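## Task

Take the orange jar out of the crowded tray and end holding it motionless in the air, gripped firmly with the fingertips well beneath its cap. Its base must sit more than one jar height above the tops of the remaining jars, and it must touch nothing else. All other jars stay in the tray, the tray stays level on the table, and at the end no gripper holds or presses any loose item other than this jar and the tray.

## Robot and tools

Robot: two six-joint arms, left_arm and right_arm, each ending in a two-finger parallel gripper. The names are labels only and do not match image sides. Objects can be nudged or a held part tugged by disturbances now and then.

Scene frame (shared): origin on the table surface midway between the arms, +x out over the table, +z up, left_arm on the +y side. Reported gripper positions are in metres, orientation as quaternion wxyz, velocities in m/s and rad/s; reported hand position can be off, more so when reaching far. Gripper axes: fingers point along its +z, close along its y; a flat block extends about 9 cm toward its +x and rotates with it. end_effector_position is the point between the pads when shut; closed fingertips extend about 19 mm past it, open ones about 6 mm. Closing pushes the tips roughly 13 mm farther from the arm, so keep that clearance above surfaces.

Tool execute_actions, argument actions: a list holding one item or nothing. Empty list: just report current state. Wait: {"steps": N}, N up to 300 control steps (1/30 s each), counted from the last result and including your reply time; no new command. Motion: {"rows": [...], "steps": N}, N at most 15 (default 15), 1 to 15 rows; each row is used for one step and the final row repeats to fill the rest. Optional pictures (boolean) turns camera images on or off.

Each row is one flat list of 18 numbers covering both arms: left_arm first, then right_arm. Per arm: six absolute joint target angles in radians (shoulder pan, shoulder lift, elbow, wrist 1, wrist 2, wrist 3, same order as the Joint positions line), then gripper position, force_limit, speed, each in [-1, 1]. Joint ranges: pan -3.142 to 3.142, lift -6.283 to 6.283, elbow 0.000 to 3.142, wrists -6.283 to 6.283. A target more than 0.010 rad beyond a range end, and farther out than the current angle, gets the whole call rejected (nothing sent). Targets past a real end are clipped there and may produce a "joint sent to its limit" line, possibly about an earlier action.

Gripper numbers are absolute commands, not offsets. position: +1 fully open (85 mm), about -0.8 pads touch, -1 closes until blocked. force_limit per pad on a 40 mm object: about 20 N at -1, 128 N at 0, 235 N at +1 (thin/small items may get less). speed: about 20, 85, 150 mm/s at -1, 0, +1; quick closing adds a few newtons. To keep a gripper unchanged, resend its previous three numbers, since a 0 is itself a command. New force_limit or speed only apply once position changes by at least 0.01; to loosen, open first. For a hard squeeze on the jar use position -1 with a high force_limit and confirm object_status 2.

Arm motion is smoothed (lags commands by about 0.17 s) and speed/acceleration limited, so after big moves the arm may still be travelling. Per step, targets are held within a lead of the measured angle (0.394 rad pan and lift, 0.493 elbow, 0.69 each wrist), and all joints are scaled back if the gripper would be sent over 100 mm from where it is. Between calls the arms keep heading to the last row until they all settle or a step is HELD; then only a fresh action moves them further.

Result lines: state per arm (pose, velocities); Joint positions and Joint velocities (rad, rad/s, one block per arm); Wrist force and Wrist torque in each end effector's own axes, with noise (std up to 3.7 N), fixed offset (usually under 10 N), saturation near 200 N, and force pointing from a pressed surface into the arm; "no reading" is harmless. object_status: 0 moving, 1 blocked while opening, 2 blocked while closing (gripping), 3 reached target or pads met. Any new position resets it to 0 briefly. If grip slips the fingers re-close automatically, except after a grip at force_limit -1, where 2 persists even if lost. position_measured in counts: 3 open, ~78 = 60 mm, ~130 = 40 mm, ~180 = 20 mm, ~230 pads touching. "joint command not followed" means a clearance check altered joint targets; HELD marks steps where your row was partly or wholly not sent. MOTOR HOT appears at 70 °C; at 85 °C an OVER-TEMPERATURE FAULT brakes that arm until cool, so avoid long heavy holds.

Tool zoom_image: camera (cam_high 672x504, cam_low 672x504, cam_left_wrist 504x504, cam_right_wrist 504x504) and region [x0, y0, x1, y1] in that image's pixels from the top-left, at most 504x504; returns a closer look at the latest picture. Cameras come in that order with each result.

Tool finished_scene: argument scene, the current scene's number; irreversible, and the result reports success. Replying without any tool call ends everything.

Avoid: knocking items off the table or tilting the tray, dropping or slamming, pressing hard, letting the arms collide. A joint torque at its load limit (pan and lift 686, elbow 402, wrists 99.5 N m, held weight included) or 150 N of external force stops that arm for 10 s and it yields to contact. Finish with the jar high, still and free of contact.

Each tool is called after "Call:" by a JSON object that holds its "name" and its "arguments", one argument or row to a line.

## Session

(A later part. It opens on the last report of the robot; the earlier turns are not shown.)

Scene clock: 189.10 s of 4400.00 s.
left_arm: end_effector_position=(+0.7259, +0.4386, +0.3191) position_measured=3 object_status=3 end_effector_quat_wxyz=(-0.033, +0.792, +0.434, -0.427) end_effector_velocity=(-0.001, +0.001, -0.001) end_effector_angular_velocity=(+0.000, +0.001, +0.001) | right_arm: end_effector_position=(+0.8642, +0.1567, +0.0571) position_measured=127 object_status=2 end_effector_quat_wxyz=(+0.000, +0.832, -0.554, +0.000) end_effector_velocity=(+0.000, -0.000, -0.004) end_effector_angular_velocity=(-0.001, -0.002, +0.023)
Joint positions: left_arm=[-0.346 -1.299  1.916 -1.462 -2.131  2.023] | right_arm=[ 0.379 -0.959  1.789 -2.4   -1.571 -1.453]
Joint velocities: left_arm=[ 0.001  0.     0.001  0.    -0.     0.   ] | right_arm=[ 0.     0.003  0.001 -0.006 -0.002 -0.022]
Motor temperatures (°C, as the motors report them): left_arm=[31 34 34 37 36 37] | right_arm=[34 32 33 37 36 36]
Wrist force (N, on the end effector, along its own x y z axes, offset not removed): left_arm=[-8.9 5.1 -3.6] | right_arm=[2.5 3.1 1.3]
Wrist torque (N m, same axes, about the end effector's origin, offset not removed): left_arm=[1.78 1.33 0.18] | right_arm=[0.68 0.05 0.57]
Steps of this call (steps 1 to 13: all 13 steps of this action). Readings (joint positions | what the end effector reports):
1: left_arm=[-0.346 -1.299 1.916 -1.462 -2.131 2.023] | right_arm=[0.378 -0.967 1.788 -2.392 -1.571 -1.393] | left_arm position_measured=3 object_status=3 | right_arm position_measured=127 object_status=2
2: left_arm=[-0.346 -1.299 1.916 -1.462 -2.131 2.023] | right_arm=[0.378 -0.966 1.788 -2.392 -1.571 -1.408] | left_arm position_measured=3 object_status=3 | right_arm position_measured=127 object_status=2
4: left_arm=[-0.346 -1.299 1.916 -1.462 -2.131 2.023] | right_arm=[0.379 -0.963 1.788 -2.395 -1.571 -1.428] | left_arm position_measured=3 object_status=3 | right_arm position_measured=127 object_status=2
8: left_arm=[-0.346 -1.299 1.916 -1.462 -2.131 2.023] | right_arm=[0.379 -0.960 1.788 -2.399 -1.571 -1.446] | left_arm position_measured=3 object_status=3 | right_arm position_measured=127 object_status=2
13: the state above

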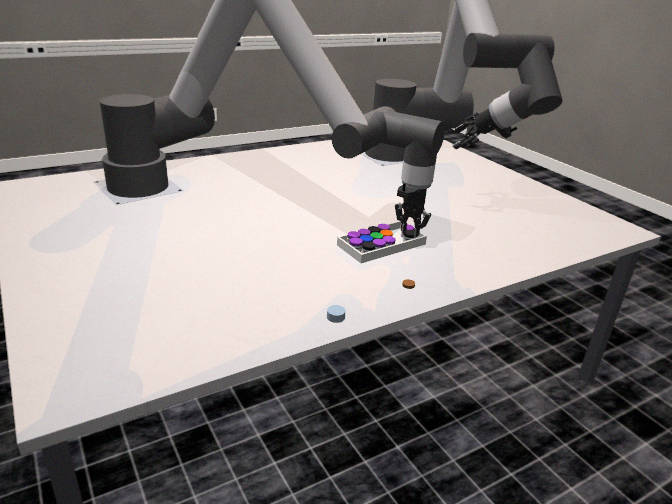

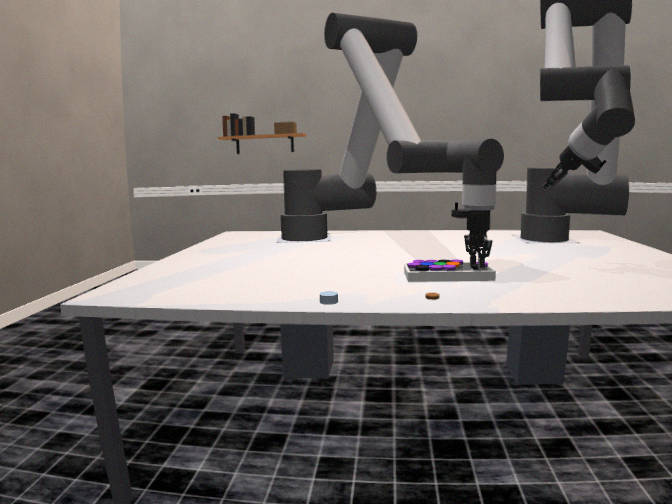

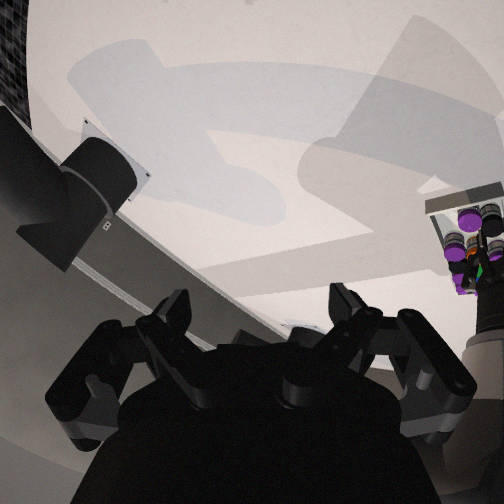

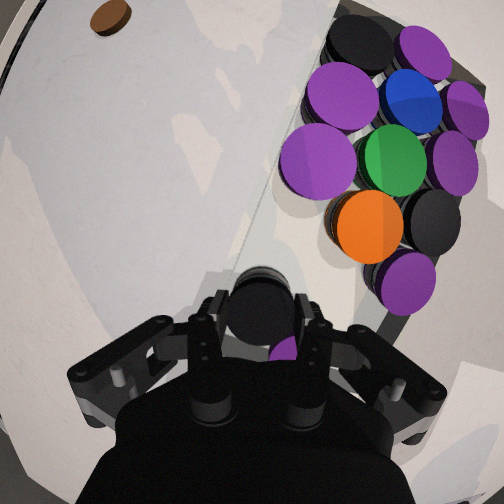

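Call:
{"name": "execute_actions", "arguments": {
  "actions": [
    {"rows":[[-0.346,-1.299,1.916,-1.462,-2.131,2.023,1,0,0,0.3794,-0.9588,1.7888,-2.4008,-1.571,-1.456,0.25,-0.4,0]],"steps":6}
  ],
  "pictures": false
}}

Call:
{"name": "execute_actions", "arguments": {
  "actions": [
    {"rows":[[-0.346,-1.299,1.916,-1.462,-2.131,2.023,1,0,0,0.3794,-0.972,1.7845,-2.3833,-1.571,-1.456,0.25,-0.4,0]],"steps":8}
  ],
  "pictures": false
}}

Call:
{"name": "execute_actions", "arguments": {
  "actions": [
    {"rows":[[-0.346,-1.299,1.916,-1.462,-2.131,2.023,1,0,0,0.3741,-1.0487,1.9427,-2.4648,-1.571,-1.498,0.25,-0.4,0]]}
  ],
  "pictures": false
}}

Call:
{"name": "execute_actions", "arguments": {
  "actions": [
    {"steps":10}
  ]
}}

Scene clock: 195.97 s of 4400.00 s.
left_arm: end_effector_position=(+0.7259, +0.4386, +0.3191) position_measured=3 object_status=3 end_effector_quat_wxyz=(-0.033, +0.792, +0.434, -0.427) end_effector_velocity=(-0.000, -0.000, -0.000) end_effector_angular_velocity=(+0.000, +0.001, -0.000) | right_arm: end_effector_position=(+0.8641, +0.1567, +0.0566) position_measured=108 object_status=0 end_effector_quat_wxyz=(+0.000, +0.833, -0.553, +0.000) end_effector_velocity=(+0.001, -0.000, +0.001) end_effector_angular_velocity=(-0.001, -0.002, -0.000)
Joint positions: left_arm=[-0.346 -1.299  1.916 -1.462 -2.131  2.023] | right_arm=[ 0.379 -0.959  1.789 -2.401 -1.571 -1.456]
Joint velocities: left_arm=[-0.  0.  0.  0. -0.  0.] | right_arm=[-0.     0.    -0.001  0.    -0.002  0.   ]
Motor temperatures (°C, as the motors report them): left_arm=[31 34 34 37 36 37] | right_arm=[34 32 33 37 36 36]
Wrist force (N, on the end effector, along its own x y z axes, offset not removed): left_arm=[-8.6 0.8 3.5] | right_arm=[3.7 6.3 0.3]
Wrist torque (N m, same axes, about the end effector's origin, offset not removed): left_arm=[0.84 1.34 0.51] | right_arm=[1.37 -0.25 0.63]
Steps of this call (steps 1 to 15: the robot went on to your last target; steps 16 to 90: nothing new was sent; then 3.67 s passed at rest; steps 91 to 96: all 6 steps of this action). Readings (joint positions | what the end effector reports):
91: left_arm=[-0.346 -1.299 1.916 -1.462 -2.131 2.023] | right_arm=[0.379 -0.959 1.789 -2.401 -1.571 -1.456] | left_arm position_measured=3 object_status=3 | right_arm position_measured=127 object_status=0
92: left_arm=[-0.346 -1.299 1.916 -1.462 -2.131 2.023] | right_arm=[0.379 -0.959 1.789 -2.401 -1.571 -1.456] | left_arm position_measured=3 object_status=3 | right_arm position_measured=127 object_status=0
94: left_arm=[-0.346 -1.299 1.916 -1.462 -2.131 2.023] | right_arm=[0.379 -0.959 1.789 -2.401 -1.571 -1.456] | left_arm position_measured=3 object_status=3 | right_arm position_measured=121 object_status=0
96: the state above

Scene clock: 196.23 s of 4400.00 s.
left_arm: end_effector_position=(+0.7259, +0.4386, +0.3191) position_measured=3 object_status=3 end_effector_quat_wxyz=(-0.033, +0.792, +0.434, -0.427) end_effector_velocity=(+0.000, +0.000, +0.000) end_effector_angular_velocity=(-0.000, -0.001, +0.000) | right_arm: end_effector_position=(+0.8641, +0.1567, +0.0684) position_measured=98 object_status=0 end_effector_quat_wxyz=(+0.000, +0.833, -0.553, +0.000) end_effector_velocity=(-0.001, -0.001, +0.025) end_effector_angular_velocity=(-0.001, +0.001, +0.001)
Joint positions: left_arm=[-0.346 -1.299  1.916 -1.462 -2.131  2.023] | right_arm=[ 0.379 -0.969  1.786 -2.387 -1.571 -1.456]
Joint velocities: left_arm=[ 0.    -0.     0.    -0.001  0.     0.   ] | right_arm=[ 0.    -0.022 -0.007  0.031 -0.    -0.001]
Motor temperatures (°C, as the motors report them): left_arm=[31 34 34 37 36 37] | right_arm=[34 32 33 37 36 36]
Wrist force (N, on the end effector, along its own x y z axes, offset not removed): left_arm=[-7.0 4.1 5.7] | right_arm=[1.3 -1.1 1.8]
Wrist torque (N m, same axes, about the end effector's origin, offset not removed): left_arm=[1.59 0.89 0.20] | right_arm=[-0.19 0.31 0.53]
Steps of this call (steps 1 to 8: all 8 steps of this action). Readings (joint positions | what the end effector reports):
1: left_arm=[-0.346 -1.299 1.916 -1.462 -2.131 2.023] | right_arm=[0.379 -0.959 1.789 -2.401 -1.571 -1.456] | left_arm position_measured=3 object_status=3 | right_arm position_measured=103 object_status=0
2: left_arm=[-0.346 -1.299 1.916 -1.462 -2.131 2.023] | right_arm=[0.379 -0.960 1.789 -2.400 -1.571 -1.456] | left_arm position_measured=3 object_status=3 | right_arm position_measured=100 object_status=0
4: left_arm=[-0.346 -1.299 1.916 -1.462 -2.131 2.023] | right_arm=[0.379 -0.964 1.787 -2.394 -1.571 -1.456] | left_arm position_measured=3 object_status=3 | right_arm position_measured=99 object_status=0
8: the state above

Scene clock: 196.73 s of 4400.00 s.
left_arm: end_effector_position=(+0.7259, +0.4386, +0.3191) position_measured=3 object_status=3 end_effector_quat_wxyz=(-0.033, +0.792, +0.434, -0.427) end_effector_velocity=(+0.001, -0.001, +0.002) end_effector_angular_velocity=(-0.001, -0.002, -0.001) | right_arm: end_effector_position=(+0.7838, +0.1053, +0.0685) position_measured=98 object_status=3 end_effector_quat_wxyz=(-0.000, +0.843, -0.538, +0.000) end_effector_velocity=(-0.029, -0.018, -0.004) end_effector_angular_velocity=(-0.000, +0.006, +0.009)
Joint positions: left_arm=[-0.346 -1.299  1.916 -1.462 -2.131  2.023] | right_arm=[ 0.374 -1.046  1.936 -2.462 -1.571 -1.497]
Joint velocities: left_arm=[-0.001 -0.001 -0.002  0.    -0.    -0.   ] | right_arm=[-0.002 -0.022  0.051 -0.024  0.003 -0.011]
Motor temperatures (°C, as the motors report them): left_arm=[31 34 34 37 36 37] | right_arm=[34 32 33 37 36 36]
Wrist force (N, on the end effector, along its own x y z axes, offset not removed): left_arm=[-10.6 2.3 0.9] | right_arm=[3.5 4.7 -1.2]
Wrist torque (N m, same axes, about the end effector's origin, offset not removed): left_arm=[1.21 1.65 0.41] | right_arm=[0.96 -0.16 0.63]
Steps of this call (steps 1 to 15: all 15 steps of this action). Readings (joint positions | what the end effector reports):
1: left_arm=[-0.346 -1.299 1.916 -1.462 -2.131 2.023] | right_arm=[0.379 -0.970 1.785 -2.386 -1.571 -1.456] | left_arm position_measured=3 object_status=3 | right_arm position_measured=98 object_status=0
2: left_arm=[-0.346 -1.299 1.916 -1.462 -2.131 2.023] | right_arm=[0.379 -0.972 1.787 -2.388 -1.571 -1.458] | left_arm position_measured=3 object_status=3 | right_arm position_measured=98 object_status=0
4: left_arm=[-0.346 -1.299 1.916 -1.462 -2.131 2.023] | right_arm=[0.377 -0.997 1.824 -2.412 -1.571 -1.472] | left_arm position_measured=3 object_status=3 | right_arm position_measured=98 object_status=3
8: left_arm=[-0.346 -1.299 1.916 -1.462 -2.131 2.023] | right_arm=[0.375 -1.031 1.901 -2.446 -1.571 -1.489] | left_arm position_measured=3 object_status=3 | right_arm position_measured=98 object_status=3
15: the state above

Scene clock: 197.07 s of 4400.00 s.
left_arm: end_effector_position=(+0.7259, +0.4386, +0.3191) position_measured=3 object_status=3 end_effector_quat_wxyz=(-0.033, +0.792, +0.434, -0.427) end_effector_velocity=(+0.001, -0.000, +0.001) end_effector_angular_velocity=(-0.001, -0.002, +0.000) | right_arm: end_effector_position=(+0.7803, +0.1032, +0.0680) position_measured=98 object_status=3 end_effector_quat_wxyz=(+0.000, +0.843, -0.538, +0.000) end_effector_velocity=(-0.002, -0.001, -0.000) end_effector_angular_velocity=(-0.000, -0.001, +0.003)
Joint positions: left_arm=[-0.346 -1.299  1.916 -1.462 -2.131  2.023] | right_arm=[ 0.374 -1.048  1.942 -2.465 -1.571 -1.498]
Joint velocities: left_arm=[ 0.    -0.001 -0.001 -0.    -0.     0.   ] | right_arm=[-0.    -0.002  0.004 -0.002 -0.    -0.003]
Motor temperatures (°C, as the motors report them): left_arm=[31 34 34 37 36 37] | right_arm=[34 32 33 37 36 36]
Wrist force (N, on the end effector, along its own x y z axes, offset not removed): left_arm=[-10.0 3.5 3.1] | right_arm=[2.3 4.8 3.2]
Wrist torque (N m, same axes, about the end effector's origin, offset not removed): left_arm=[1.28 1.65 0.36] | right_arm=[0.99 0.03 0.57]
Steps of this call (steps 1 to 10: the robot went on to your last target). Readings (joint positions | what the end effector reports):
1: left_arm=[-0.346 -1.299 1.916 -1.462 -2.131 2.023] | right_arm=[0.374 -1.047 1.938 -2.463 -1.571 -1.497] | left_arm position_measured=3 object_status=3 | right_arm position_measured=98 object_status=3
2: left_arm=[-0.346 -1.299 1.916 -1.462 -2.131 2.023] | right_arm=[0.374 -1.047 1.939 -2.463 -1.571 -1.497] | left_arm position_measured=3 object_status=3 | right_arm position_measured=98 object_status=3
4: left_arm=[-0.346 -1.299 1.916 -1.462 -2.131 2.023] | right_arm=[0.374 -1.048 1.940 -2.464 -1.571 -1.497] | left_arm position_measured=3 object_status=3 | right_arm position_measured=98 object_status=3
8: left_arm=[-0.346 -1.299 1.916 -1.462 -2.131 2.023] | right_arm=[0.374 -1.048 1.942 -2.464 -1.571 -1.498] | left_arm position_measured=3 object_status=3 | right_arm position_measured=98 object_status=3
10: the state above

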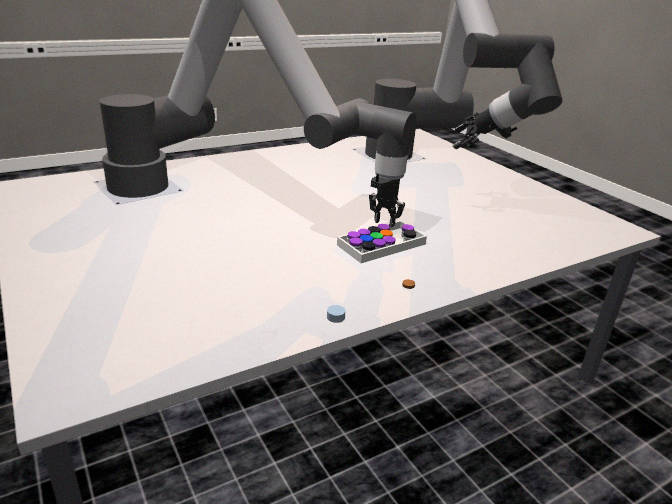

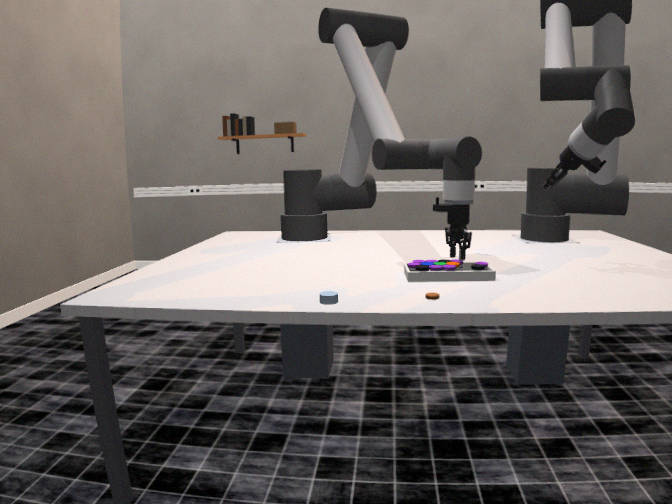

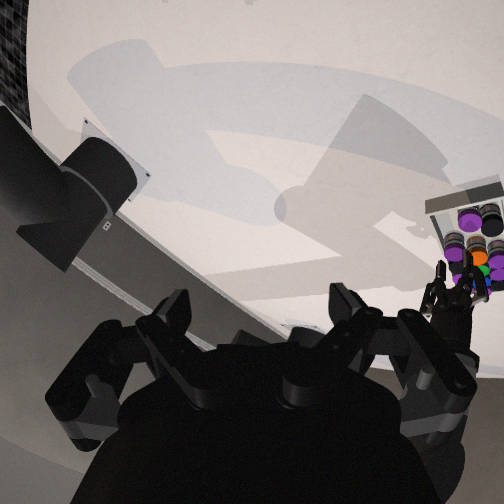

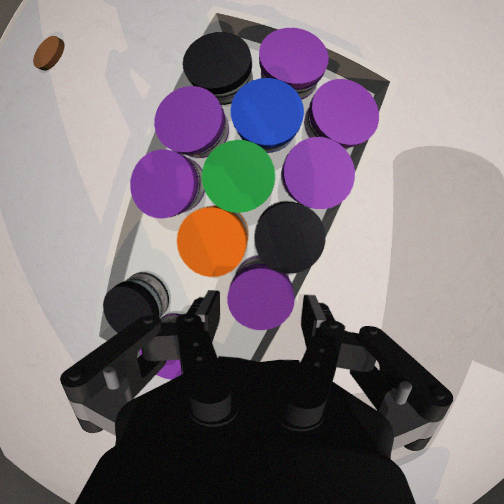

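Call:
{"name": "execute_actions", "arguments": {
  "actions": [
    {"rows":[[-0.346,-1.299,1.916,-1.462,-2.131,2.023,1,0,0,0.3719,-1.0374,1.9471,-2.4805,-1.571,-1.498,0.25,-0.4,0]],"steps":12}
  ],
  "pictures": false
}}

Call:
{"name": "execute_actions", "arguments": {
  "actions": [
    {"rows":[[-0.346,-1.299,1.916,-1.462,-2.131,2.023,1,0,0,0.3719,-1.0374,1.9471,-2.4805,-1.571,-1.498,-1,-0.6,-0.6]]}
  ],
  "pictures": false
}}

Call:
{"name": "execute_actions", "arguments": {
  "actions": [
    {"rows":[[-0.346,-1.299,1.916,-1.462,-2.131,2.023,1,0,0,0.3719,-1.0462,1.9444,-2.469,-1.571,-1.498,-1,-0.6,-0.6]],"steps":8}
  ],
  "pictures": false
}}

Call:
{"name": "execute_actions", "arguments": {
  "actions": [
    {"rows":[[-0.346,-1.299,1.916,-1.462,-2.131,2.023,1,0,0,0.416,-1.0169,1.887,-2.4409,-1.571,-0.62,-1,-0.6,-0.6]]}
  ],
  "pictures": false
}}

Call:
{"name": "execute_actions", "arguments": {
  "actions": [
    {"rows":[[-0.346,-1.299,1.916,-1.462,-2.131,2.023,1,0,0,0.416,-1.0094,1.8893,-2.4507,-1.571,-0.62,-1,-0.6,-0.6]],"steps":13}
  ]
}}

Scene clock: 207.47 s of 4400.00 s.
left_arm: end_effector_position=(+0.7259, +0.4386, +0.3191) position_measured=3 object_status=3 end_effector_quat_wxyz=(-0.033, +0.792, +0.434, -0.427) end_effector_velocity=(+0.000, -0.000, +0.001) end_effector_angular_velocity=(-0.000, -0.001, -0.000) | right_arm: end_effector_position=(+0.7809, +0.1011, +0.0569) position_measured=98 object_status=3 end_effector_quat_wxyz=(+0.000, +0.842, -0.539, +0.000) end_effector_velocity=(+0.001, -0.001, -0.007) end_effector_angular_velocity=(-0.000, +0.000, -0.000)
Joint positions: left_arm=[-0.346 -1.299  1.916 -1.462 -2.131  2.023] | right_arm=[ 0.372 -1.038  1.947 -2.479 -1.571 -1.498]
Joint velocities: left_arm=[-0.    -0.001 -0.    -0.    -0.    -0.   ] | right_arm=[-0.001  0.007  0.002 -0.009 -0.    -0.001]
Motor temperatures (°C, as the motors report them): left_arm=[31 34 34 37 36 37] | right_arm=[34 32 33 37 36 36]
Wrist force (N, on the end effector, along its own x y z axes, offset not removed): left_arm=[-9.5 3.2 2.5] | right_arm=[3.2 3.9 2.8]
Wrist torque (N m, same axes, about the end effector's origin, offset not removed): left_arm=[1.32 1.53 0.37] | right_arm=[0.80 -0.18 0.63]
Steps of this call (steps 1 to 15: the robot went on to your last target; steps 16 to 90: nothing new was sent; then 7.00 s passed at rest; steps 91 to 102: all 12 steps of this action). Readings (joint positions | what the end effector reports):
91: left_arm=[-0.346 -1.299 1.916 -1.462 -2.131 2.023] | right_arm=[0.374 -1.049 1.943 -2.465 -1.571 -1.498] | left_arm position_measured=3 object_status=3 | right_arm position_measured=98 object_status=3
92: left_arm=[-0.346 -1.299 1.916 -1.462 -2.131 2.023] | right_arm=[0.374 -1.048 1.943 -2.466 -1.571 -1.498] | left_arm position_measured=3 object_status=3 | right_arm position_measured=98 object_status=3
94: left_arm=[-0.346 -1.299 1.916 -1.462 -2.131 2.023] | right_arm=[0.373 -1.044 1.944 -2.471 -1.571 -1.498] | left_arm position_measured=3 object_status=3 | right_arm position_measured=98 object_status=3
98: left_arm=[-0.346 -1.299 1.916 -1.462 -2.131 2.023] | right_arm=[0.372 -1.040 1.946 -2.477 -1.571 -1.498] | left_arm position_measured=3 object_status=3 | right_arm position_measured=98 object_status=3
102: the state above

Scene clock: 207.97 s of 4400.00 s.
left_arm: end_effector_position=(+0.7259, +0.4386, +0.3191) position_measured=3 object_status=3 end_effector_quat_wxyz=(-0.033, +0.792, +0.434, -0.427) end_effector_velocity=(-0.000, -0.000, -0.001) end_effector_angular_velocity=(+0.001, +0.001, -0.000) | right_arm: end_effector_position=(+0.7811, +0.1010, +0.0561) position_measured=127 object_status=0 end_effector_quat_wxyz=(-0.000, +0.842, -0.539, +0.000) end_effector_velocity=(+0.001, +0.000, +0.001) end_effector_angular_velocity=(+0.000, -0.002, +0.001)
Joint positions: left_arm=[-0.346 -1.299  1.916 -1.462 -2.131  2.023] | right_arm=[ 0.372 -1.038  1.947 -2.481 -1.571 -1.498]
Joint velocities: left_arm=[-0.001  0.001  0.     0.    -0.    -0.   ] | right_arm=[-0.    -0.    -0.001 -0.001 -0.001 -0.001]
Motor temperatures (°C, as the motors report them): left_arm=[31 34 34 37 36 37] | right_arm=[34 32 33 37 36 36]
Wrist force (N, on the end effector, along its own x y z axes, offset not removed): left_arm=[-8.9 5.0 1.3] | right_arm=[0.6 11.3 -30.6]
Wrist torque (N m, same axes, about the end effector's origin, offset not removed): left_arm=[1.61 1.39 0.24] | right_arm=[0.78 0.50 0.62]
Steps of this call (steps 1 to 15: all 15 steps of this action). Readings (joint positions | what the end effector reports):
1: left_arm=[-0.346 -1.299 1.916 -1.462 -2.131 2.023] | right_arm=[0.372 -1.038 1.947 -2.480 -1.571 -1.498] | left_arm position_measured=3 object_status=3 | right_arm position_measured=98 object_status=0
2: left_arm=[-0.346 -1.299 1.916 -1.462 -2.131 2.023] | right_arm=[0.372 -1.038 1.947 -2.480 -1.571 -1.498] | left_arm position_measured=3 object_status=3 | right_arm position_measured=98 object_status=0
4: left_arm=[-0.346 -1.299 1.916 -1.462 -2.131 2.023] | right_arm=[0.372 -1.038 1.947 -2.480 -1.571 -1.498] | left_arm position_measured=3 object_status=3 | right_arm position_measured=102 object_status=0
8: left_arm=[-0.346 -1.299 1.916 -1.462 -2.131 2.023] | right_arm=[0.372 -1.038 1.947 -2.480 -1.571 -1.498] | left_arm position_measured=3 object_status=3 | right_arm position_measured=117 object_status=0
15: the state above

Scene clock: 208.23 s of 4400.00 s.
left_arm: end_effector_position=(+0.7259, +0.4386, +0.3191) position_measured=3 object_status=3 end_effector_quat_wxyz=(-0.033, +0.792, +0.434, -0.427) end_effector_velocity=(+0.001, -0.000, +0.000) end_effector_angular_velocity=(-0.000, -0.001, -0.000) | right_arm: end_effector_position=(+0.7809, +0.1008, +0.0627) position_measured=128 object_status=2 end_effector_quat_wxyz=(+0.000, +0.842, -0.539, +0.000) end_effector_velocity=(+0.000, -0.001, +0.015) end_effector_angular_velocity=(-0.002, -0.001, -0.000)
Joint positions: left_arm=[-0.346 -1.299  1.916 -1.462 -2.131  2.023] | right_arm=[ 0.372 -1.044  1.945 -2.472 -1.571 -1.498]
Joint velocities: left_arm=[ 0.     0.    -0.001 -0.     0.     0.   ] | right_arm=[-0.    -0.015 -0.004  0.019 -0.002  0.   ]
Motor temperatures (°C, as the motors report them): left_arm=[31 34 34 37 36 37] | right_arm=[34 32 33 37 36 36]
Wrist force (N, on the end effector, along its own x y z axes, offset not removed): left_arm=[-9.4 3.5 -1.3] | right_arm=[1.7 4.3 -1.1]
Wrist torque (N m, same axes, about the end effector's origin, offset not removed): left_arm=[1.40 1.51 0.34] | right_arm=[0.91 0.14 0.51]
Steps of this call (steps 1 to 8: all 8 steps of this action). Readings (joint positions | what the end effector reports):
1: left_arm=[-0.346 -1.299 1.916 -1.462 -2.131 2.023] | right_arm=[0.372 -1.038 1.947 -2.481 -1.571 -1.498] | left_arm position_measured=3 object_status=3 | right_arm position_measured=127 object_status=0
2: left_arm=[-0.346 -1.299 1.916 -1.462 -2.131 2.023] | right_arm=[0.372 -1.038 1.947 -2.480 -1.571 -1.498] | left_arm position_measured=3 object_status=3 | right_arm position_measured=127 object_status=2
4: left_arm=[-0.346 -1.299 1.916 -1.462 -2.131 2.023] | right_arm=[0.372 -1.041 1.946 -2.476 -1.571 -1.498] | left_arm position_measured=3 object_status=3 | right_arm position_measured=128 object_status=2
8: the state above

Scene clock: 208.73 s of 4400.00 s.
left_arm: end_effector_position=(+0.7259, +0.4386, +0.3191) position_measured=3 object_status=3 end_effector_quat_wxyz=(-0.033, +0.792, +0.434, -0.427) end_effector_velocity=(-0.001, -0.000, +0.000) end_effector_angular_velocity=(-0.000, -0.001, -0.001) | right_arm: end_effector_position=(+0.7822, +0.1538, +0.0649) position_measured=128 object_status=2 end_effector_quat_wxyz=(-0.000, -0.594, +0.805, -0.000) end_effector_velocity=(-0.001, +0.015, +0.000) end_effector_angular_velocity=(-0.002, +0.000, -0.794)
Joint positions: left_arm=[-0.346 -1.299  1.916 -1.462 -2.131  2.023] | right_arm=[ 0.414 -1.018  1.889 -2.442 -1.571 -0.723]
Joint velocities: left_arm=[-0.001 -0.001  0.001 -0.     0.     0.   ] | right_arm=[ 0.013  0.008 -0.016  0.01  -0.001  0.806]
Motor temperatures (°C, as the motors report them): left_arm=[31 34 34 37 36 37] | right_arm=[34 32 33 37 36 36]
Wrist force (N, on the end effector, along its own x y z axes, offset not removed): left_arm=[-10.7 6.2 1.6] | right_arm=[3.5 1.3 3.2]
Wrist torque (N m, same axes, about the end effector's origin, offset not removed): left_arm=[1.82 1.94 0.37] | right_arm=[0.33 -0.13 0.60]
Steps of this call (steps 1 to 15: all 15 steps of this action). Readings (joint positions | what the end effector reports):
1: left_arm=[-0.346 -1.299 1.916 -1.462 -2.131 2.023] | right_arm=[0.372 -1.045 1.945 -2.471 -1.571 -1.498] | left_arm position_measured=3 object_status=3 | right_arm position_measured=128 object_status=2
2: left_arm=[-0.346 -1.299 1.916 -1.462 -2.131 2.023] | right_arm=[0.374 -1.044 1.943 -2.469 -1.571 -1.496] | left_arm position_measured=3 object_status=3 | right_arm position_measured=128 object_status=2
4: left_arm=[-0.346 -1.299 1.916 -1.462 -2.131 2.023] | right_arm=[0.388 -1.034 1.924 -2.459 -1.571 -1.450] | left_arm position_measured=3 object_status=3 | right_arm position_measured=128 object_status=2
8: left_arm=[-0.346 -1.299 1.916 -1.462 -2.131 2.023] | right_arm=[0.406 -1.023 1.900 -2.447 -1.571 -1.178] | left_arm position_measured=3 object_status=3 | right_arm position_measured=128 object_status=2
15: the state above

Scene clock: 209.17 s of 4400.00 s.
left_arm: end_effector_position=(+0.7259, +0.4386, +0.3191) position_measured=3 object_status=3 end_effector_quat_wxyz=(-0.033, +0.792, +0.434, -0.427) end_effector_velocity=(-0.001, +0.001, -0.002) end_effector_angular_velocity=(+0.001, +0.002, +0.001) | right_arm: end_effector_position=(+0.7822, +0.1558, +0.0574) position_measured=128 object_status=2 end_effector_quat_wxyz=(+0.000, -0.553, +0.833, -0.000) end_effector_velocity=(-0.002, -0.001, -0.005) end_effector_angular_velocity=(-0.001, +0.001, -0.025)
Joint positions: left_arm=[-0.346 -1.299  1.916 -1.462 -2.131  2.023] | right_arm=[ 0.416 -1.01   1.889 -2.45  -1.571 -0.623]
Joint velocities: left_arm=[ 0.001  0.001  0.002 -0.     0.     0.   ] | right_arm=[ 0.001  0.004  0.003 -0.006 -0.     0.025]
Motor temperatures (°C, as the motors report them): left_arm=[31 34 34 37 36 37] | right_arm=[34 32 33 37 36 36]
Wrist force (N, on the end effector, along its own x y z axes, offset not removed): left_arm=[-7.9 6.0 3.5] | right_arm=[2.7 3.0 3.5]
Wrist torque (N m, same axes, about the end effector's origin, offset not removed): left_arm=[1.85 1.20 0.31] | right_arm=[0.60 -0.05 0.60]
Steps of this call (steps 1 to 13: all 13 steps of this action). Readings (joint positions | what the end effector reports):
1: left_arm=[-0.346 -1.299 1.916 -1.462 -2.131 2.023] | right_arm=[0.415 -1.018 1.889 -2.442 -1.571 -0.699] | left_arm position_measured=3 object_status=3 | right_arm position_measured=128 object_status=2
2: left_arm=[-0.346 -1.299 1.916 -1.462 -2.131 2.023] | right_arm=[0.415 -1.017 1.888 -2.442 -1.571 -0.681] | left_arm position_measured=3 object_status=3 | right_arm position_measured=128 object_status=2
4: left_arm=[-0.346 -1.299 1.916 -1.462 -2.131 2.023] | right_arm=[0.415 -1.014 1.888 -2.445 -1.571 -0.656] | left_arm position_measured=3 object_status=3 | right_arm position_measured=128 object_status=2
8: left_arm=[-0.346 -1.299 1.916 -1.462 -2.131 2.023] | right_arm=[0.416 -1.011 1.889 -2.449 -1.571 -0.633] | left_arm position_measured=3 object_status=3 | right_arm position_measured=128 object_status=2
13: the state above

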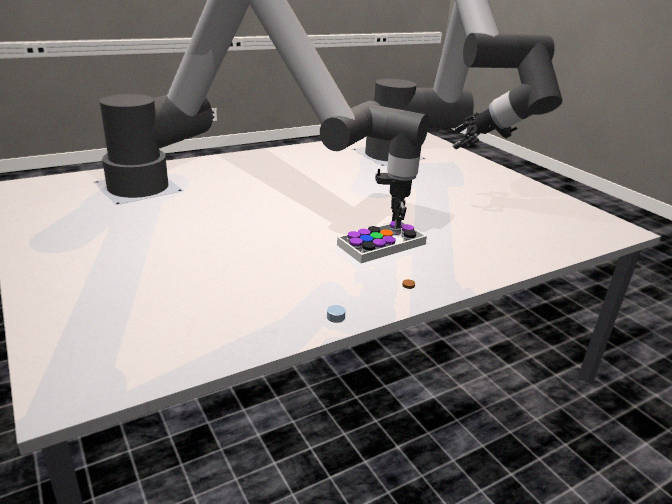

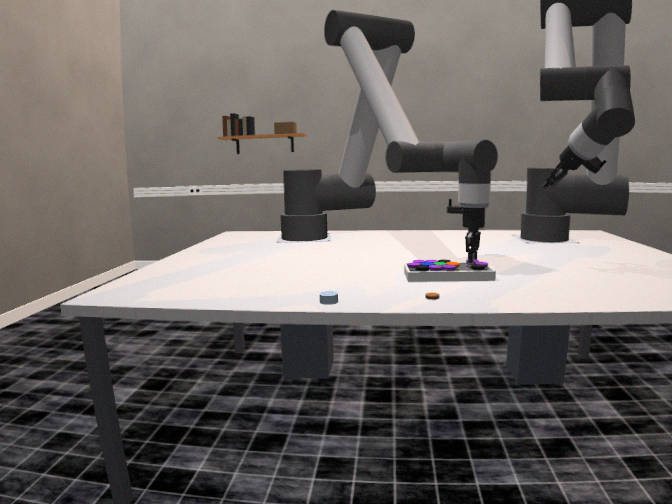

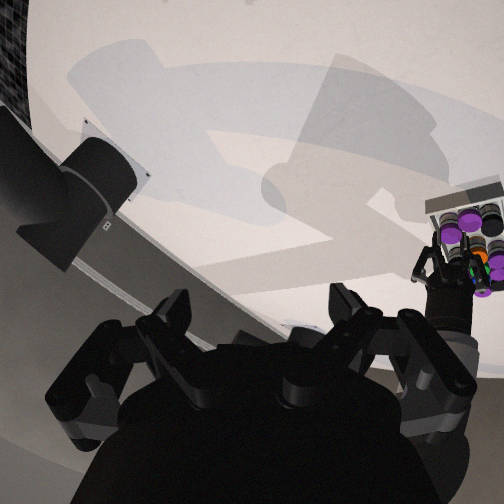

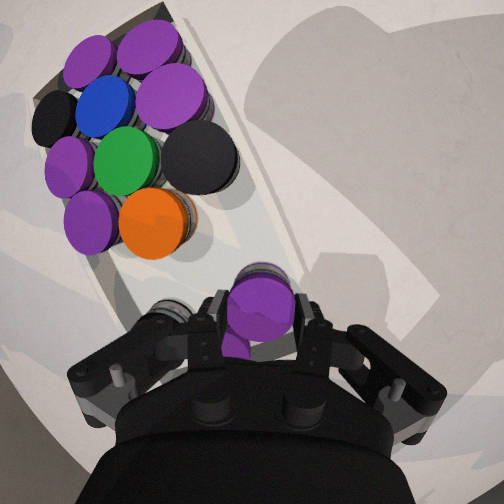

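Call:
{"name": "execute_actions", "arguments": {
  "actions": [
    {"rows":[[-0.346,-1.299,1.916,-1.462,-2.131,2.023,1,0,0,0.416,-1.0094,1.8893,-2.4507,-1.571,-0.62,0.2,-0.4,0]],"steps":6}
  ],
  "pictures": false
}}

Call:
{"name": "execute_actions", "arguments": {
  "actions": [
    {"rows":[[-0.346,-1.299,1.916,-1.462,-2.131,2.023,1,0,0,0.416,-1.0235,1.885,-2.4323,-1.571,-0.62,0.2,-0.4,0]],"steps":8}
  ],
  "pictures": false
}}

Call:
{"name": "execute_actions", "arguments": {
  "actions": [
    {"rows":[[-0.346,-1.299,1.916,-1.462,-2.131,2.023,1,0,0,0.3485,-1.0269,1.896,-2.4399,-1.571,-1.102,0.2,-0.4,0]]}
  ],
  "pictures": false
}}

Call:
{"name": "execute_actions", "arguments": {
  "actions": [
    {"rows":[[-0.346,-1.299,1.916,-1.462,-2.131,2.023,1,0,0,0.3485,-0.9984,1.9044,-2.4768,-1.571,-1.102,0.2,-0.4,0]]}
  ]
}}

Scene clock: 220.67 s of 4400.00 s.
left_arm: end_effector_position=(+0.7259, +0.4386, +0.3191) position_measured=3 object_status=3 end_effector_quat_wxyz=(-0.033, +0.792, +0.434, -0.427) end_effector_velocity=(-0.001, +0.000, -0.001) end_effector_angular_velocity=(+0.000, +0.001, -0.000) | right_arm: end_effector_position=(+0.7822, +0.1559, +0.0569) position_measured=110 object_status=0 end_effector_quat_wxyz=(-0.000, -0.552, +0.834, -0.000) end_effector_velocity=(-0.001, +0.000, -0.001) end_effector_angular_velocity=(+0.001, +0.002, +0.001)
Joint positions: left_arm=[-0.346 -1.299  1.916 -1.462 -2.131  2.023] | right_arm=[ 0.416 -1.009  1.889 -2.451 -1.571 -0.62 ]
Joint velocities: left_arm=[-0.    -0.     0.002 -0.     0.    -0.   ] | right_arm=[ 0.    -0.     0.001  0.001  0.002 -0.   ]
Motor temperatures (°C, as the motors report them): left_arm=[31 34 34 37 36 37] | right_arm=[34 32 33 37 36 36]
Wrist force (N, on the end effector, along its own x y z axes, offset not removed): left_arm=[-11.1 2.8 1.5] | right_arm=[2.1 1.8 2.1]
Wrist torque (N m, same axes, about the end effector's origin, offset not removed): left_arm=[1.14 1.99 0.45] | right_arm=[0.45 0.10 0.65]
Steps of this call (steps 1 to 15: the robot went on to your last target; steps 16 to 90: nothing new was sent; then 8.30 s passed at rest; steps 91 to 96: all 6 steps of this action). Readings (joint positions | what the end effector reports):
91: left_arm=[-0.346 -1.299 1.916 -1.462 -2.131 2.023] | right_arm=[0.416 -1.009 1.889 -2.451 -1.571 -0.620] | left_arm position_measured=3 object_status=3 | right_arm position_measured=128 object_status=0
92: left_arm=[-0.346 -1.299 1.916 -1.462 -2.131 2.023] | right_arm=[0.416 -1.009 1.889 -2.451 -1.571 -0.620] | left_arm position_measured=3 object_status=3 | right_arm position_measured=128 object_status=0
94: left_arm=[-0.346 -1.299 1.916 -1.462 -2.131 2.023] | right_arm=[0.416 -1.009 1.889 -2.451 -1.571 -0.620] | left_arm position_measured=3 object_status=3 | right_arm position_measured=121 object_status=0
96: the state above

Scene clock: 220.93 s of 4400.00 s.
left_arm: end_effector_position=(+0.7259, +0.4386, +0.3191) position_measured=3 object_status=3 end_effector_quat_wxyz=(-0.033, +0.792, +0.434, -0.427) end_effector_velocity=(+0.001, -0.000, +0.002) end_effector_angular_velocity=(-0.001, -0.003, +0.000) | right_arm: end_effector_position=(+0.7821, +0.1558, +0.0686) position_measured=104 object_status=0 end_effector_quat_wxyz=(-0.000, -0.552, +0.834, -0.000) end_effector_velocity=(-0.001, +0.000, +0.026) end_effector_angular_velocity=(+0.001, +0.000, +0.001)
Joint positions: left_arm=[-0.346 -1.299  1.916 -1.462 -2.131  2.023] | right_arm=[ 0.416 -1.02   1.886 -2.436 -1.571 -0.62 ]
Joint velocities: left_arm=[ 0.    -0.001 -0.001 -0.     0.    -0.   ] | right_arm=[ 0.    -0.024 -0.007  0.031  0.001 -0.001]
Motor temperatures (°C, as the motors report them): left_arm=[31 34 34 37 36 37] | right_arm=[34 32 33 37 36 36]
Wrist force (N, on the end effector, along its own x y z axes, offset not removed): left_arm=[-9.2 2.8 3.2] | right_arm=[0.2 4.2 -2.0]
Wrist torque (N m, same axes, about the end effector's origin, offset not removed): left_arm=[1.29 1.38 0.37] | right_arm=[0.87 0.42 0.45]
Steps of this call (steps 1 to 8: all 8 steps of this action). Readings (joint positions | what the end effector reports):
1: left_arm=[-0.346 -1.299 1.916 -1.462 -2.131 2.023] | right_arm=[0.416 -1.009 1.889 -2.451 -1.571 -0.620] | left_arm position_measured=3 object_status=3 | right_arm position_measured=107 object_status=0
2: left_arm=[-0.346 -1.299 1.916 -1.462 -2.131 2.023] | right_arm=[0.416 -1.010 1.889 -2.450 -1.571 -0.620] | left_arm position_measured=3 object_status=3 | right_arm position_measured=105 object_status=0
4: left_arm=[-0.346 -1.299 1.916 -1.462 -2.131 2.023] | right_arm=[0.416 -1.015 1.888 -2.444 -1.571 -0.620] | left_arm position_measured=3 object_status=3 | right_arm position_measured=104 object_status=0
8: the state above

Scene clock: 221.43 s of 4400.00 s.
left_arm: end_effector_position=(+0.7259, +0.4386, +0.3191) position_measured=3 object_status=3 end_effector_quat_wxyz=(-0.033, +0.792, +0.434, -0.427) end_effector_velocity=(-0.001, +0.000, -0.001) end_effector_angular_velocity=(+0.000, +0.002, -0.000) | right_arm: end_effector_position=(+0.8225, +0.0982, +0.0699) position_measured=104 object_status=3 end_effector_quat_wxyz=(-0.000, -0.702, +0.712, -0.000) end_effector_velocity=(+0.010, -0.018, -0.001) end_effector_angular_velocity=(+0.000, +0.002, +0.223)
Joint positions: left_arm=[-0.346 -1.299  1.916 -1.462 -2.131  2.023] | right_arm=[ 0.351 -1.027  1.896 -2.44  -1.571 -1.071]
Joint velocities: left_arm=[0.    0.001 0.001 0.    0.    0.001] | right_arm=[-0.019 -0.002  0.004 -0.001  0.001 -0.242]
Motor temperatures (°C, as the motors report them): left_arm=[31 34 34 37 36 37] | right_arm=[34 32 33 37 36 36]
Wrist force (N, on the end effector, along its own x y z axes, offset not removed): left_arm=[-10.1 5.8 1.2] | right_arm=[3.4 1.3 -2.0]
Wrist torque (N m, same axes, about the end effector's origin, offset not removed): left_arm=[1.73 1.57 0.39] | right_arm=[0.36 -0.16 0.52]
Steps of this call (steps 1 to 15: all 15 steps of this action). Readings (joint positions | what the end effector reports):
1: left_arm=[-0.346 -1.299 1.916 -1.462 -2.131 2.023] | right_arm=[0.416 -1.021 1.886 -2.435 -1.571 -0.620] | left_arm position_measured=3 object_status=3 | right_arm position_measured=104 object_status=0
2: left_arm=[-0.346 -1.299 1.916 -1.462 -2.131 2.023] | right_arm=[0.414 -1.022 1.886 -2.435 -1.571 -0.622] | left_arm position_measured=3 object_status=3 | right_arm position_measured=104 object_status=0
4: left_arm=[-0.346 -1.299 1.916 -1.462 -2.131 2.023] | right_arm=[0.393 -1.024 1.890 -2.436 -1.571 -0.668] | left_arm position_measured=3 object_status=3 | right_arm position_measured=104 object_status=3
8: left_arm=[-0.346 -1.299 1.916 -1.462 -2.131 2.023] | right_arm=[0.364 -1.026 1.894 -2.439 -1.571 -0.906] | left_arm position_measured=3 object_status=3 | right_arm position_measured=104 object_status=3
15: the state above

Scene clock: 221.93 s of 4400.00 s.
left_arm: end_effector_position=(+0.7259, +0.4386, +0.3191) position_measured=3 object_status=3 end_effector_quat_wxyz=(-0.033, +0.792, +0.434, -0.427) end_effector_velocity=(+0.002, -0.000, +0.001) end_effector_angular_velocity=(-0.000, -0.002, +0.001) | right_arm: end_effector_position=(+0.8240, +0.0959, +0.0410) position_measured=104 object_status=3 end_effector_quat_wxyz=(-0.000, -0.712, +0.703, -0.000) end_effector_velocity=(+0.001, -0.000, -0.008) end_effector_angular_velocity=(+0.001, -0.001, +0.005)
Joint positions: left_arm=[-0.346 -1.299  1.916 -1.462 -2.131  2.023] | right_arm=[ 0.349 -0.999  1.904 -2.476 -1.571 -1.101]
Joint velocities: left_arm=[ 0.     0.    -0.003  0.    -0.    -0.   ] | right_arm=[-0.     0.008  0.002 -0.011  0.    -0.006]
Motor temperatures (°C, as the motors report them): left_arm=[31 34 34 37 36 37] | right_arm=[34 32 33 37 36 36]
Wrist force (N, on the end effector, along its own x y z axes, offset not removed): left_arm=[-9.5 3.6 1.5] | right_arm=[2.6 2.9 2.0]
Wrist torque (N m, same axes, about the end effector's origin, offset not removed): left_arm=[1.28 1.56 0.33] | right_arm=[0.61 0.06 0.57]
Steps of this call (steps 1 to 15: all 15 steps of this action). Readings (joint positions | what the end effector reports):
1: left_arm=[-0.346 -1.299 1.916 -1.462 -2.131 2.023] | right_arm=[0.350 -1.027 1.896 -2.440 -1.571 -1.078] | left_arm position_measured=3 object_status=3 | right_arm position_measured=104 object_status=3
2: left_arm=[-0.346 -1.299 1.916 -1.462 -2.131 2.023] | right_arm=[0.350 -1.025 1.896 -2.442 -1.571 -1.084] | left_arm position_measured=3 object_status=3 | right_arm position_measured=104 object_status=3
4: left_arm=[-0.346 -1.299 1.916 -1.462 -2.131 2.023] | right_arm=[0.349 -1.016 1.899 -2.454 -1.571 -1.091] | left_arm position_measured=3 object_status=3 | right_arm position_measured=104 object_status=3
8: left_arm=[-0.346 -1.299 1.916 -1.462 -2.131 2.023] | right_arm=[0.349 -1.005 1.903 -2.469 -1.571 -1.098] | left_arm position_measured=3 object_status=3 | right_arm position_measured=104 object_status=3
15: the state above

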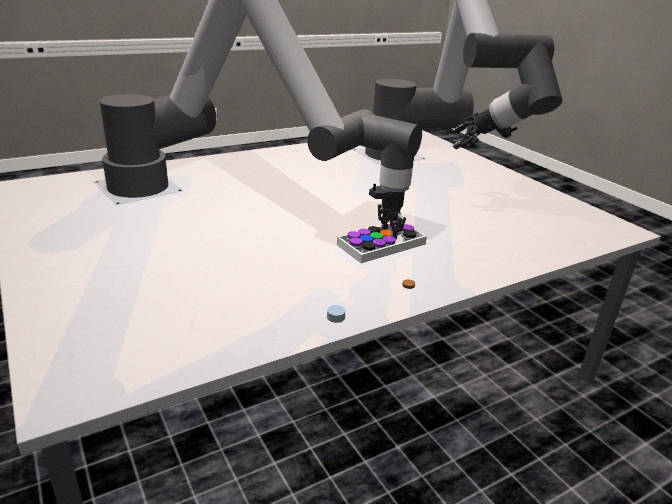

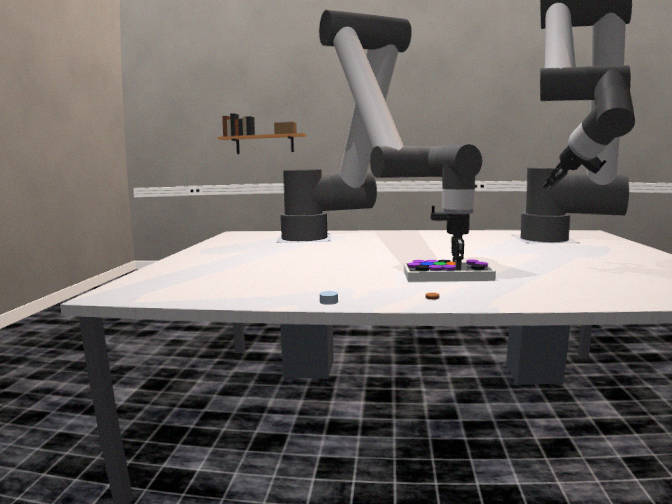

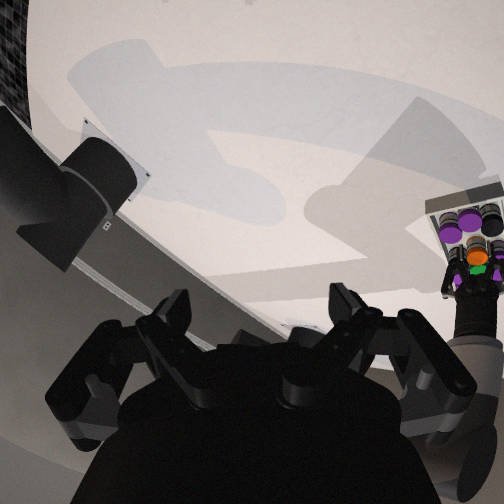

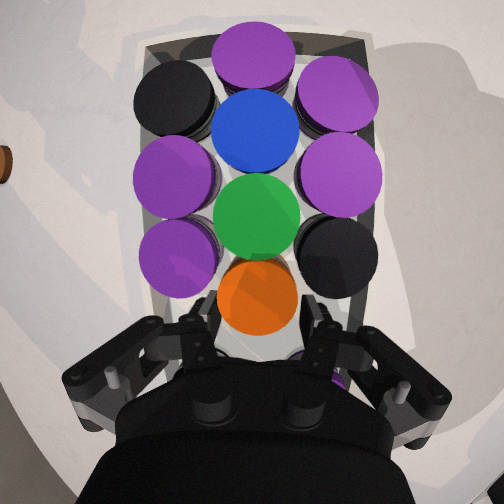

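Call:
{"name": "execute_actions", "arguments": {
  "actions": [
    {"rows":[[-0.346,-1.299,1.916,-1.462,-2.131,2.023,1,0,0,0.3421,-1.0008,1.9093,-2.4793,-1.571,-1.108,0.13,-0.4,0]],"steps":13}
  ],
  "pictures": false
}}

Call:
{"name": "execute_actions", "arguments": {
  "actions": [
    {"rows":[[-0.346,-1.299,1.916,-1.462,-2.131,2.023,1,0,0,0.3421,-1.0008,1.9093,-2.4793,-1.571,-1.108,-1,-0.6,-0.7]]}
  ]
}}

Scene clock: 228.90 s of 4400.00 s.
left_arm: end_effector_position=(+0.7259, +0.4386, +0.3191) position_measured=3 object_status=3 end_effector_quat_wxyz=(-0.033, +0.792, +0.434, -0.427) end_effector_velocity=(+0.000, +0.001, +0.001) end_effector_angular_velocity=(-0.001, -0.001, +0.000) | right_arm: end_effector_position=(+0.8254, +0.0893, +0.0398) position_measured=113 object_status=0 end_effector_quat_wxyz=(-0.000, -0.712, +0.702, -0.000) end_effector_velocity=(-0.001, -0.003, -0.001) end_effector_angular_velocity=(-0.001, +0.002, +0.001)
Joint positions: left_arm=[-0.346 -1.299  1.916 -1.462 -2.131  2.023] | right_arm=[ 0.342 -1.001  1.909 -2.479 -1.571 -1.108]
Joint velocities: left_arm=[ 0.001 -0.001 -0.    -0.     0.     0.001] | right_arm=[-0.002 -0.001  0.003  0.001 -0.    -0.003]
Motor temperatures (°C, as the motors report them): left_arm=[31 34 34 37 36 37] | right_arm=[34 32 33 37 36 36]
Wrist force (N, on the end effector, along its own x y z axes, offset not removed): left_arm=[-11.0 4.1 3.9] | right_arm=[0.4 3.0 0.8]
Wrist torque (N m, same axes, about the end effector's origin, offset not removed): left_arm=[1.49 1.82 0.30] | right_arm=[0.62 0.33 0.57]
Steps of this call (steps 1 to 15: the robot went on to your last target; steps 16 to 90: nothing new was sent; then 3.53 s passed at rest; steps 91 to 103: all 13 steps of this action). Readings (joint positions | what the end effector reports):
91: left_arm=[-0.346 -1.299 1.916 -1.462 -2.131 2.023] | right_arm=[0.348 -0.998 1.904 -2.477 -1.571 -1.102] | left_arm position_measured=3 object_status=3 | right_arm position_measured=104 object_status=0
92: left_arm=[-0.346 -1.299 1.916 -1.462 -2.131 2.023] | right_arm=[0.348 -0.999 1.905 -2.477 -1.571 -1.102] | left_arm position_measured=3 object_status=3 | right_arm position_measured=104 object_status=0
94: left_arm=[-0.346 -1.299 1.916 -1.462 -2.131 2.023] | right_arm=[0.346 -0.999 1.906 -2.478 -1.571 -1.104] | left_arm position_measured=3 object_status=3 | right_arm position_measured=109 object_status=0
98: left_arm=[-0.346 -1.299 1.916 -1.462 -2.131 2.023] | right_arm=[0.343 -1.000 1.908 -2.479 -1.571 -1.107] | left_arm position_measured=3 object_status=3 | right_arm position_measured=112 object_status=0
103: the state above

Scene clock: 229.40 s of 4400.00 s.
left_arm: end_effector_position=(+0.7259, +0.4386, +0.3191) position_measured=3 object_status=3 end_effector_quat_wxyz=(-0.033, +0.792, +0.434, -0.427) end_effector_velocity=(-0.000, +0.000, -0.001) end_effector_angular_velocity=(+0.000, +0.001, +0.000) | right_arm: end_effector_position=(+0.8255, +0.0889, +0.0400) position_measured=126 object_status=2 end_effector_quat_wxyz=(+0.000, -0.712, +0.702, -0.000) end_effector_velocity=(+0.000, +0.001, +0.000) end_effector_angular_velocity=(+0.002, +0.001, +0.001)
Joint positions: left_arm=[-0.346 -1.299  1.916 -1.462 -2.131  2.023] | right_arm=[ 0.342 -1.001  1.909 -2.479 -1.571 -1.108]
Joint velocities: left_arm=[ 0.     0.     0.001 -0.    -0.     0.   ] | right_arm=[-0.    -0.    -0.    -0.     0.002 -0.001]
Motor temperatures (°C, as the motors report them): left_arm=[31 34 34 37 36 37] | right_arm=[34 32 33 37 36 36]
Wrist force (N, on the end effector, along its own x y z axes, offset not removed): left_arm=[-9.6 3.6 6.6] | right_arm=[-3.0 8.8 -15.0]
Wrist torque (N m, same axes, about the end effector's origin, offset not removed): left_arm=[1.55 1.53 0.45] | right_arm=[0.76 0.73 0.56]
Steps of this call (steps 1 to 15: all 15 steps of this action). Readings (joint positions | what the end effector reports):
1: left_arm=[-0.346 -1.299 1.916 -1.462 -2.131 2.023] | right_arm=[0.342 -1.001 1.909 -2.479 -1.571 -1.108] | left_arm position_measured=3 object_status=3 | right_arm position_measured=113 object_status=0
2: left_arm=[-0.346 -1.299 1.916 -1.462 -2.131 2.023] | right_arm=[0.342 -1.001 1.909 -2.479 -1.571 -1.108] | left_arm position_measured=3 object_status=3 | right_arm position_measured=113 object_status=0
4: left_arm=[-0.346 -1.299 1.916 -1.462 -2.131 2.023] | right_arm=[0.342 -1.001 1.909 -2.479 -1.571 -1.108] | left_arm position_measured=3 object_status=3 | right_arm position_measured=116 object_status=0
8: left_arm=[-0.346 -1.299 1.916 -1.462 -2.131 2.023] | right_arm=[0.342 -1.001 1.909 -2.479 -1.571 -1.108] | left_arm position_measured=3 object_status=3 | right_arm position_measured=126 object_status=0
15: the state above

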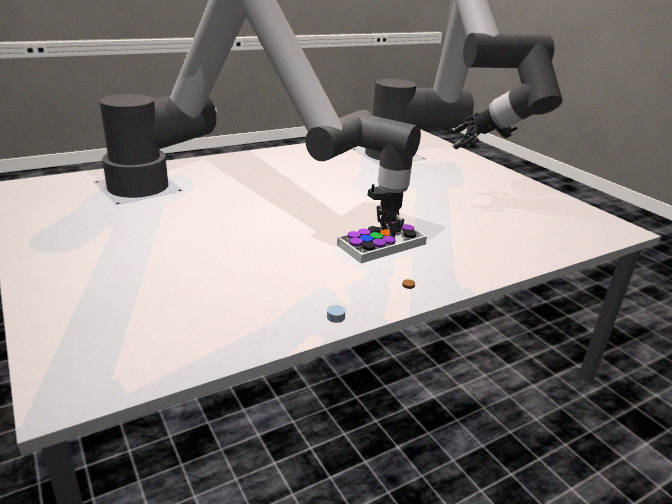

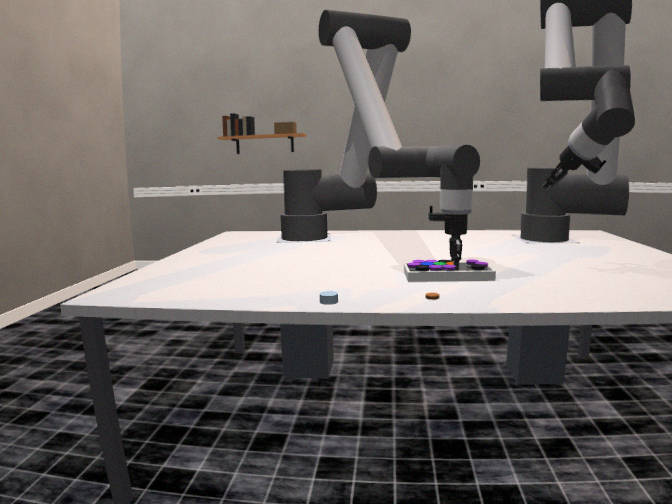

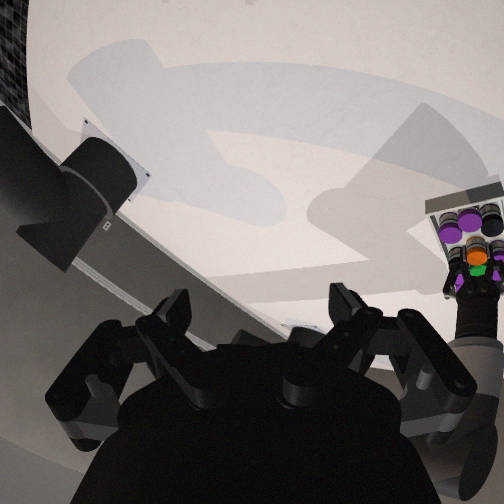

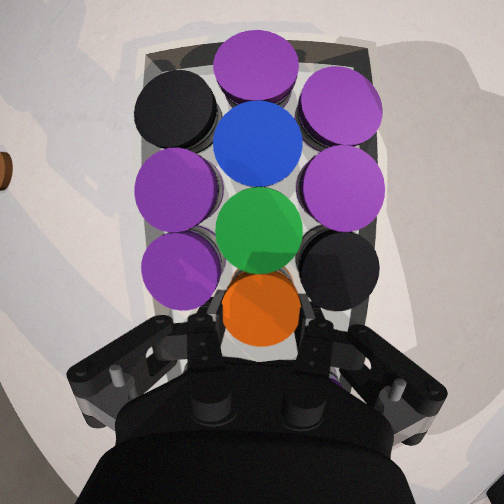

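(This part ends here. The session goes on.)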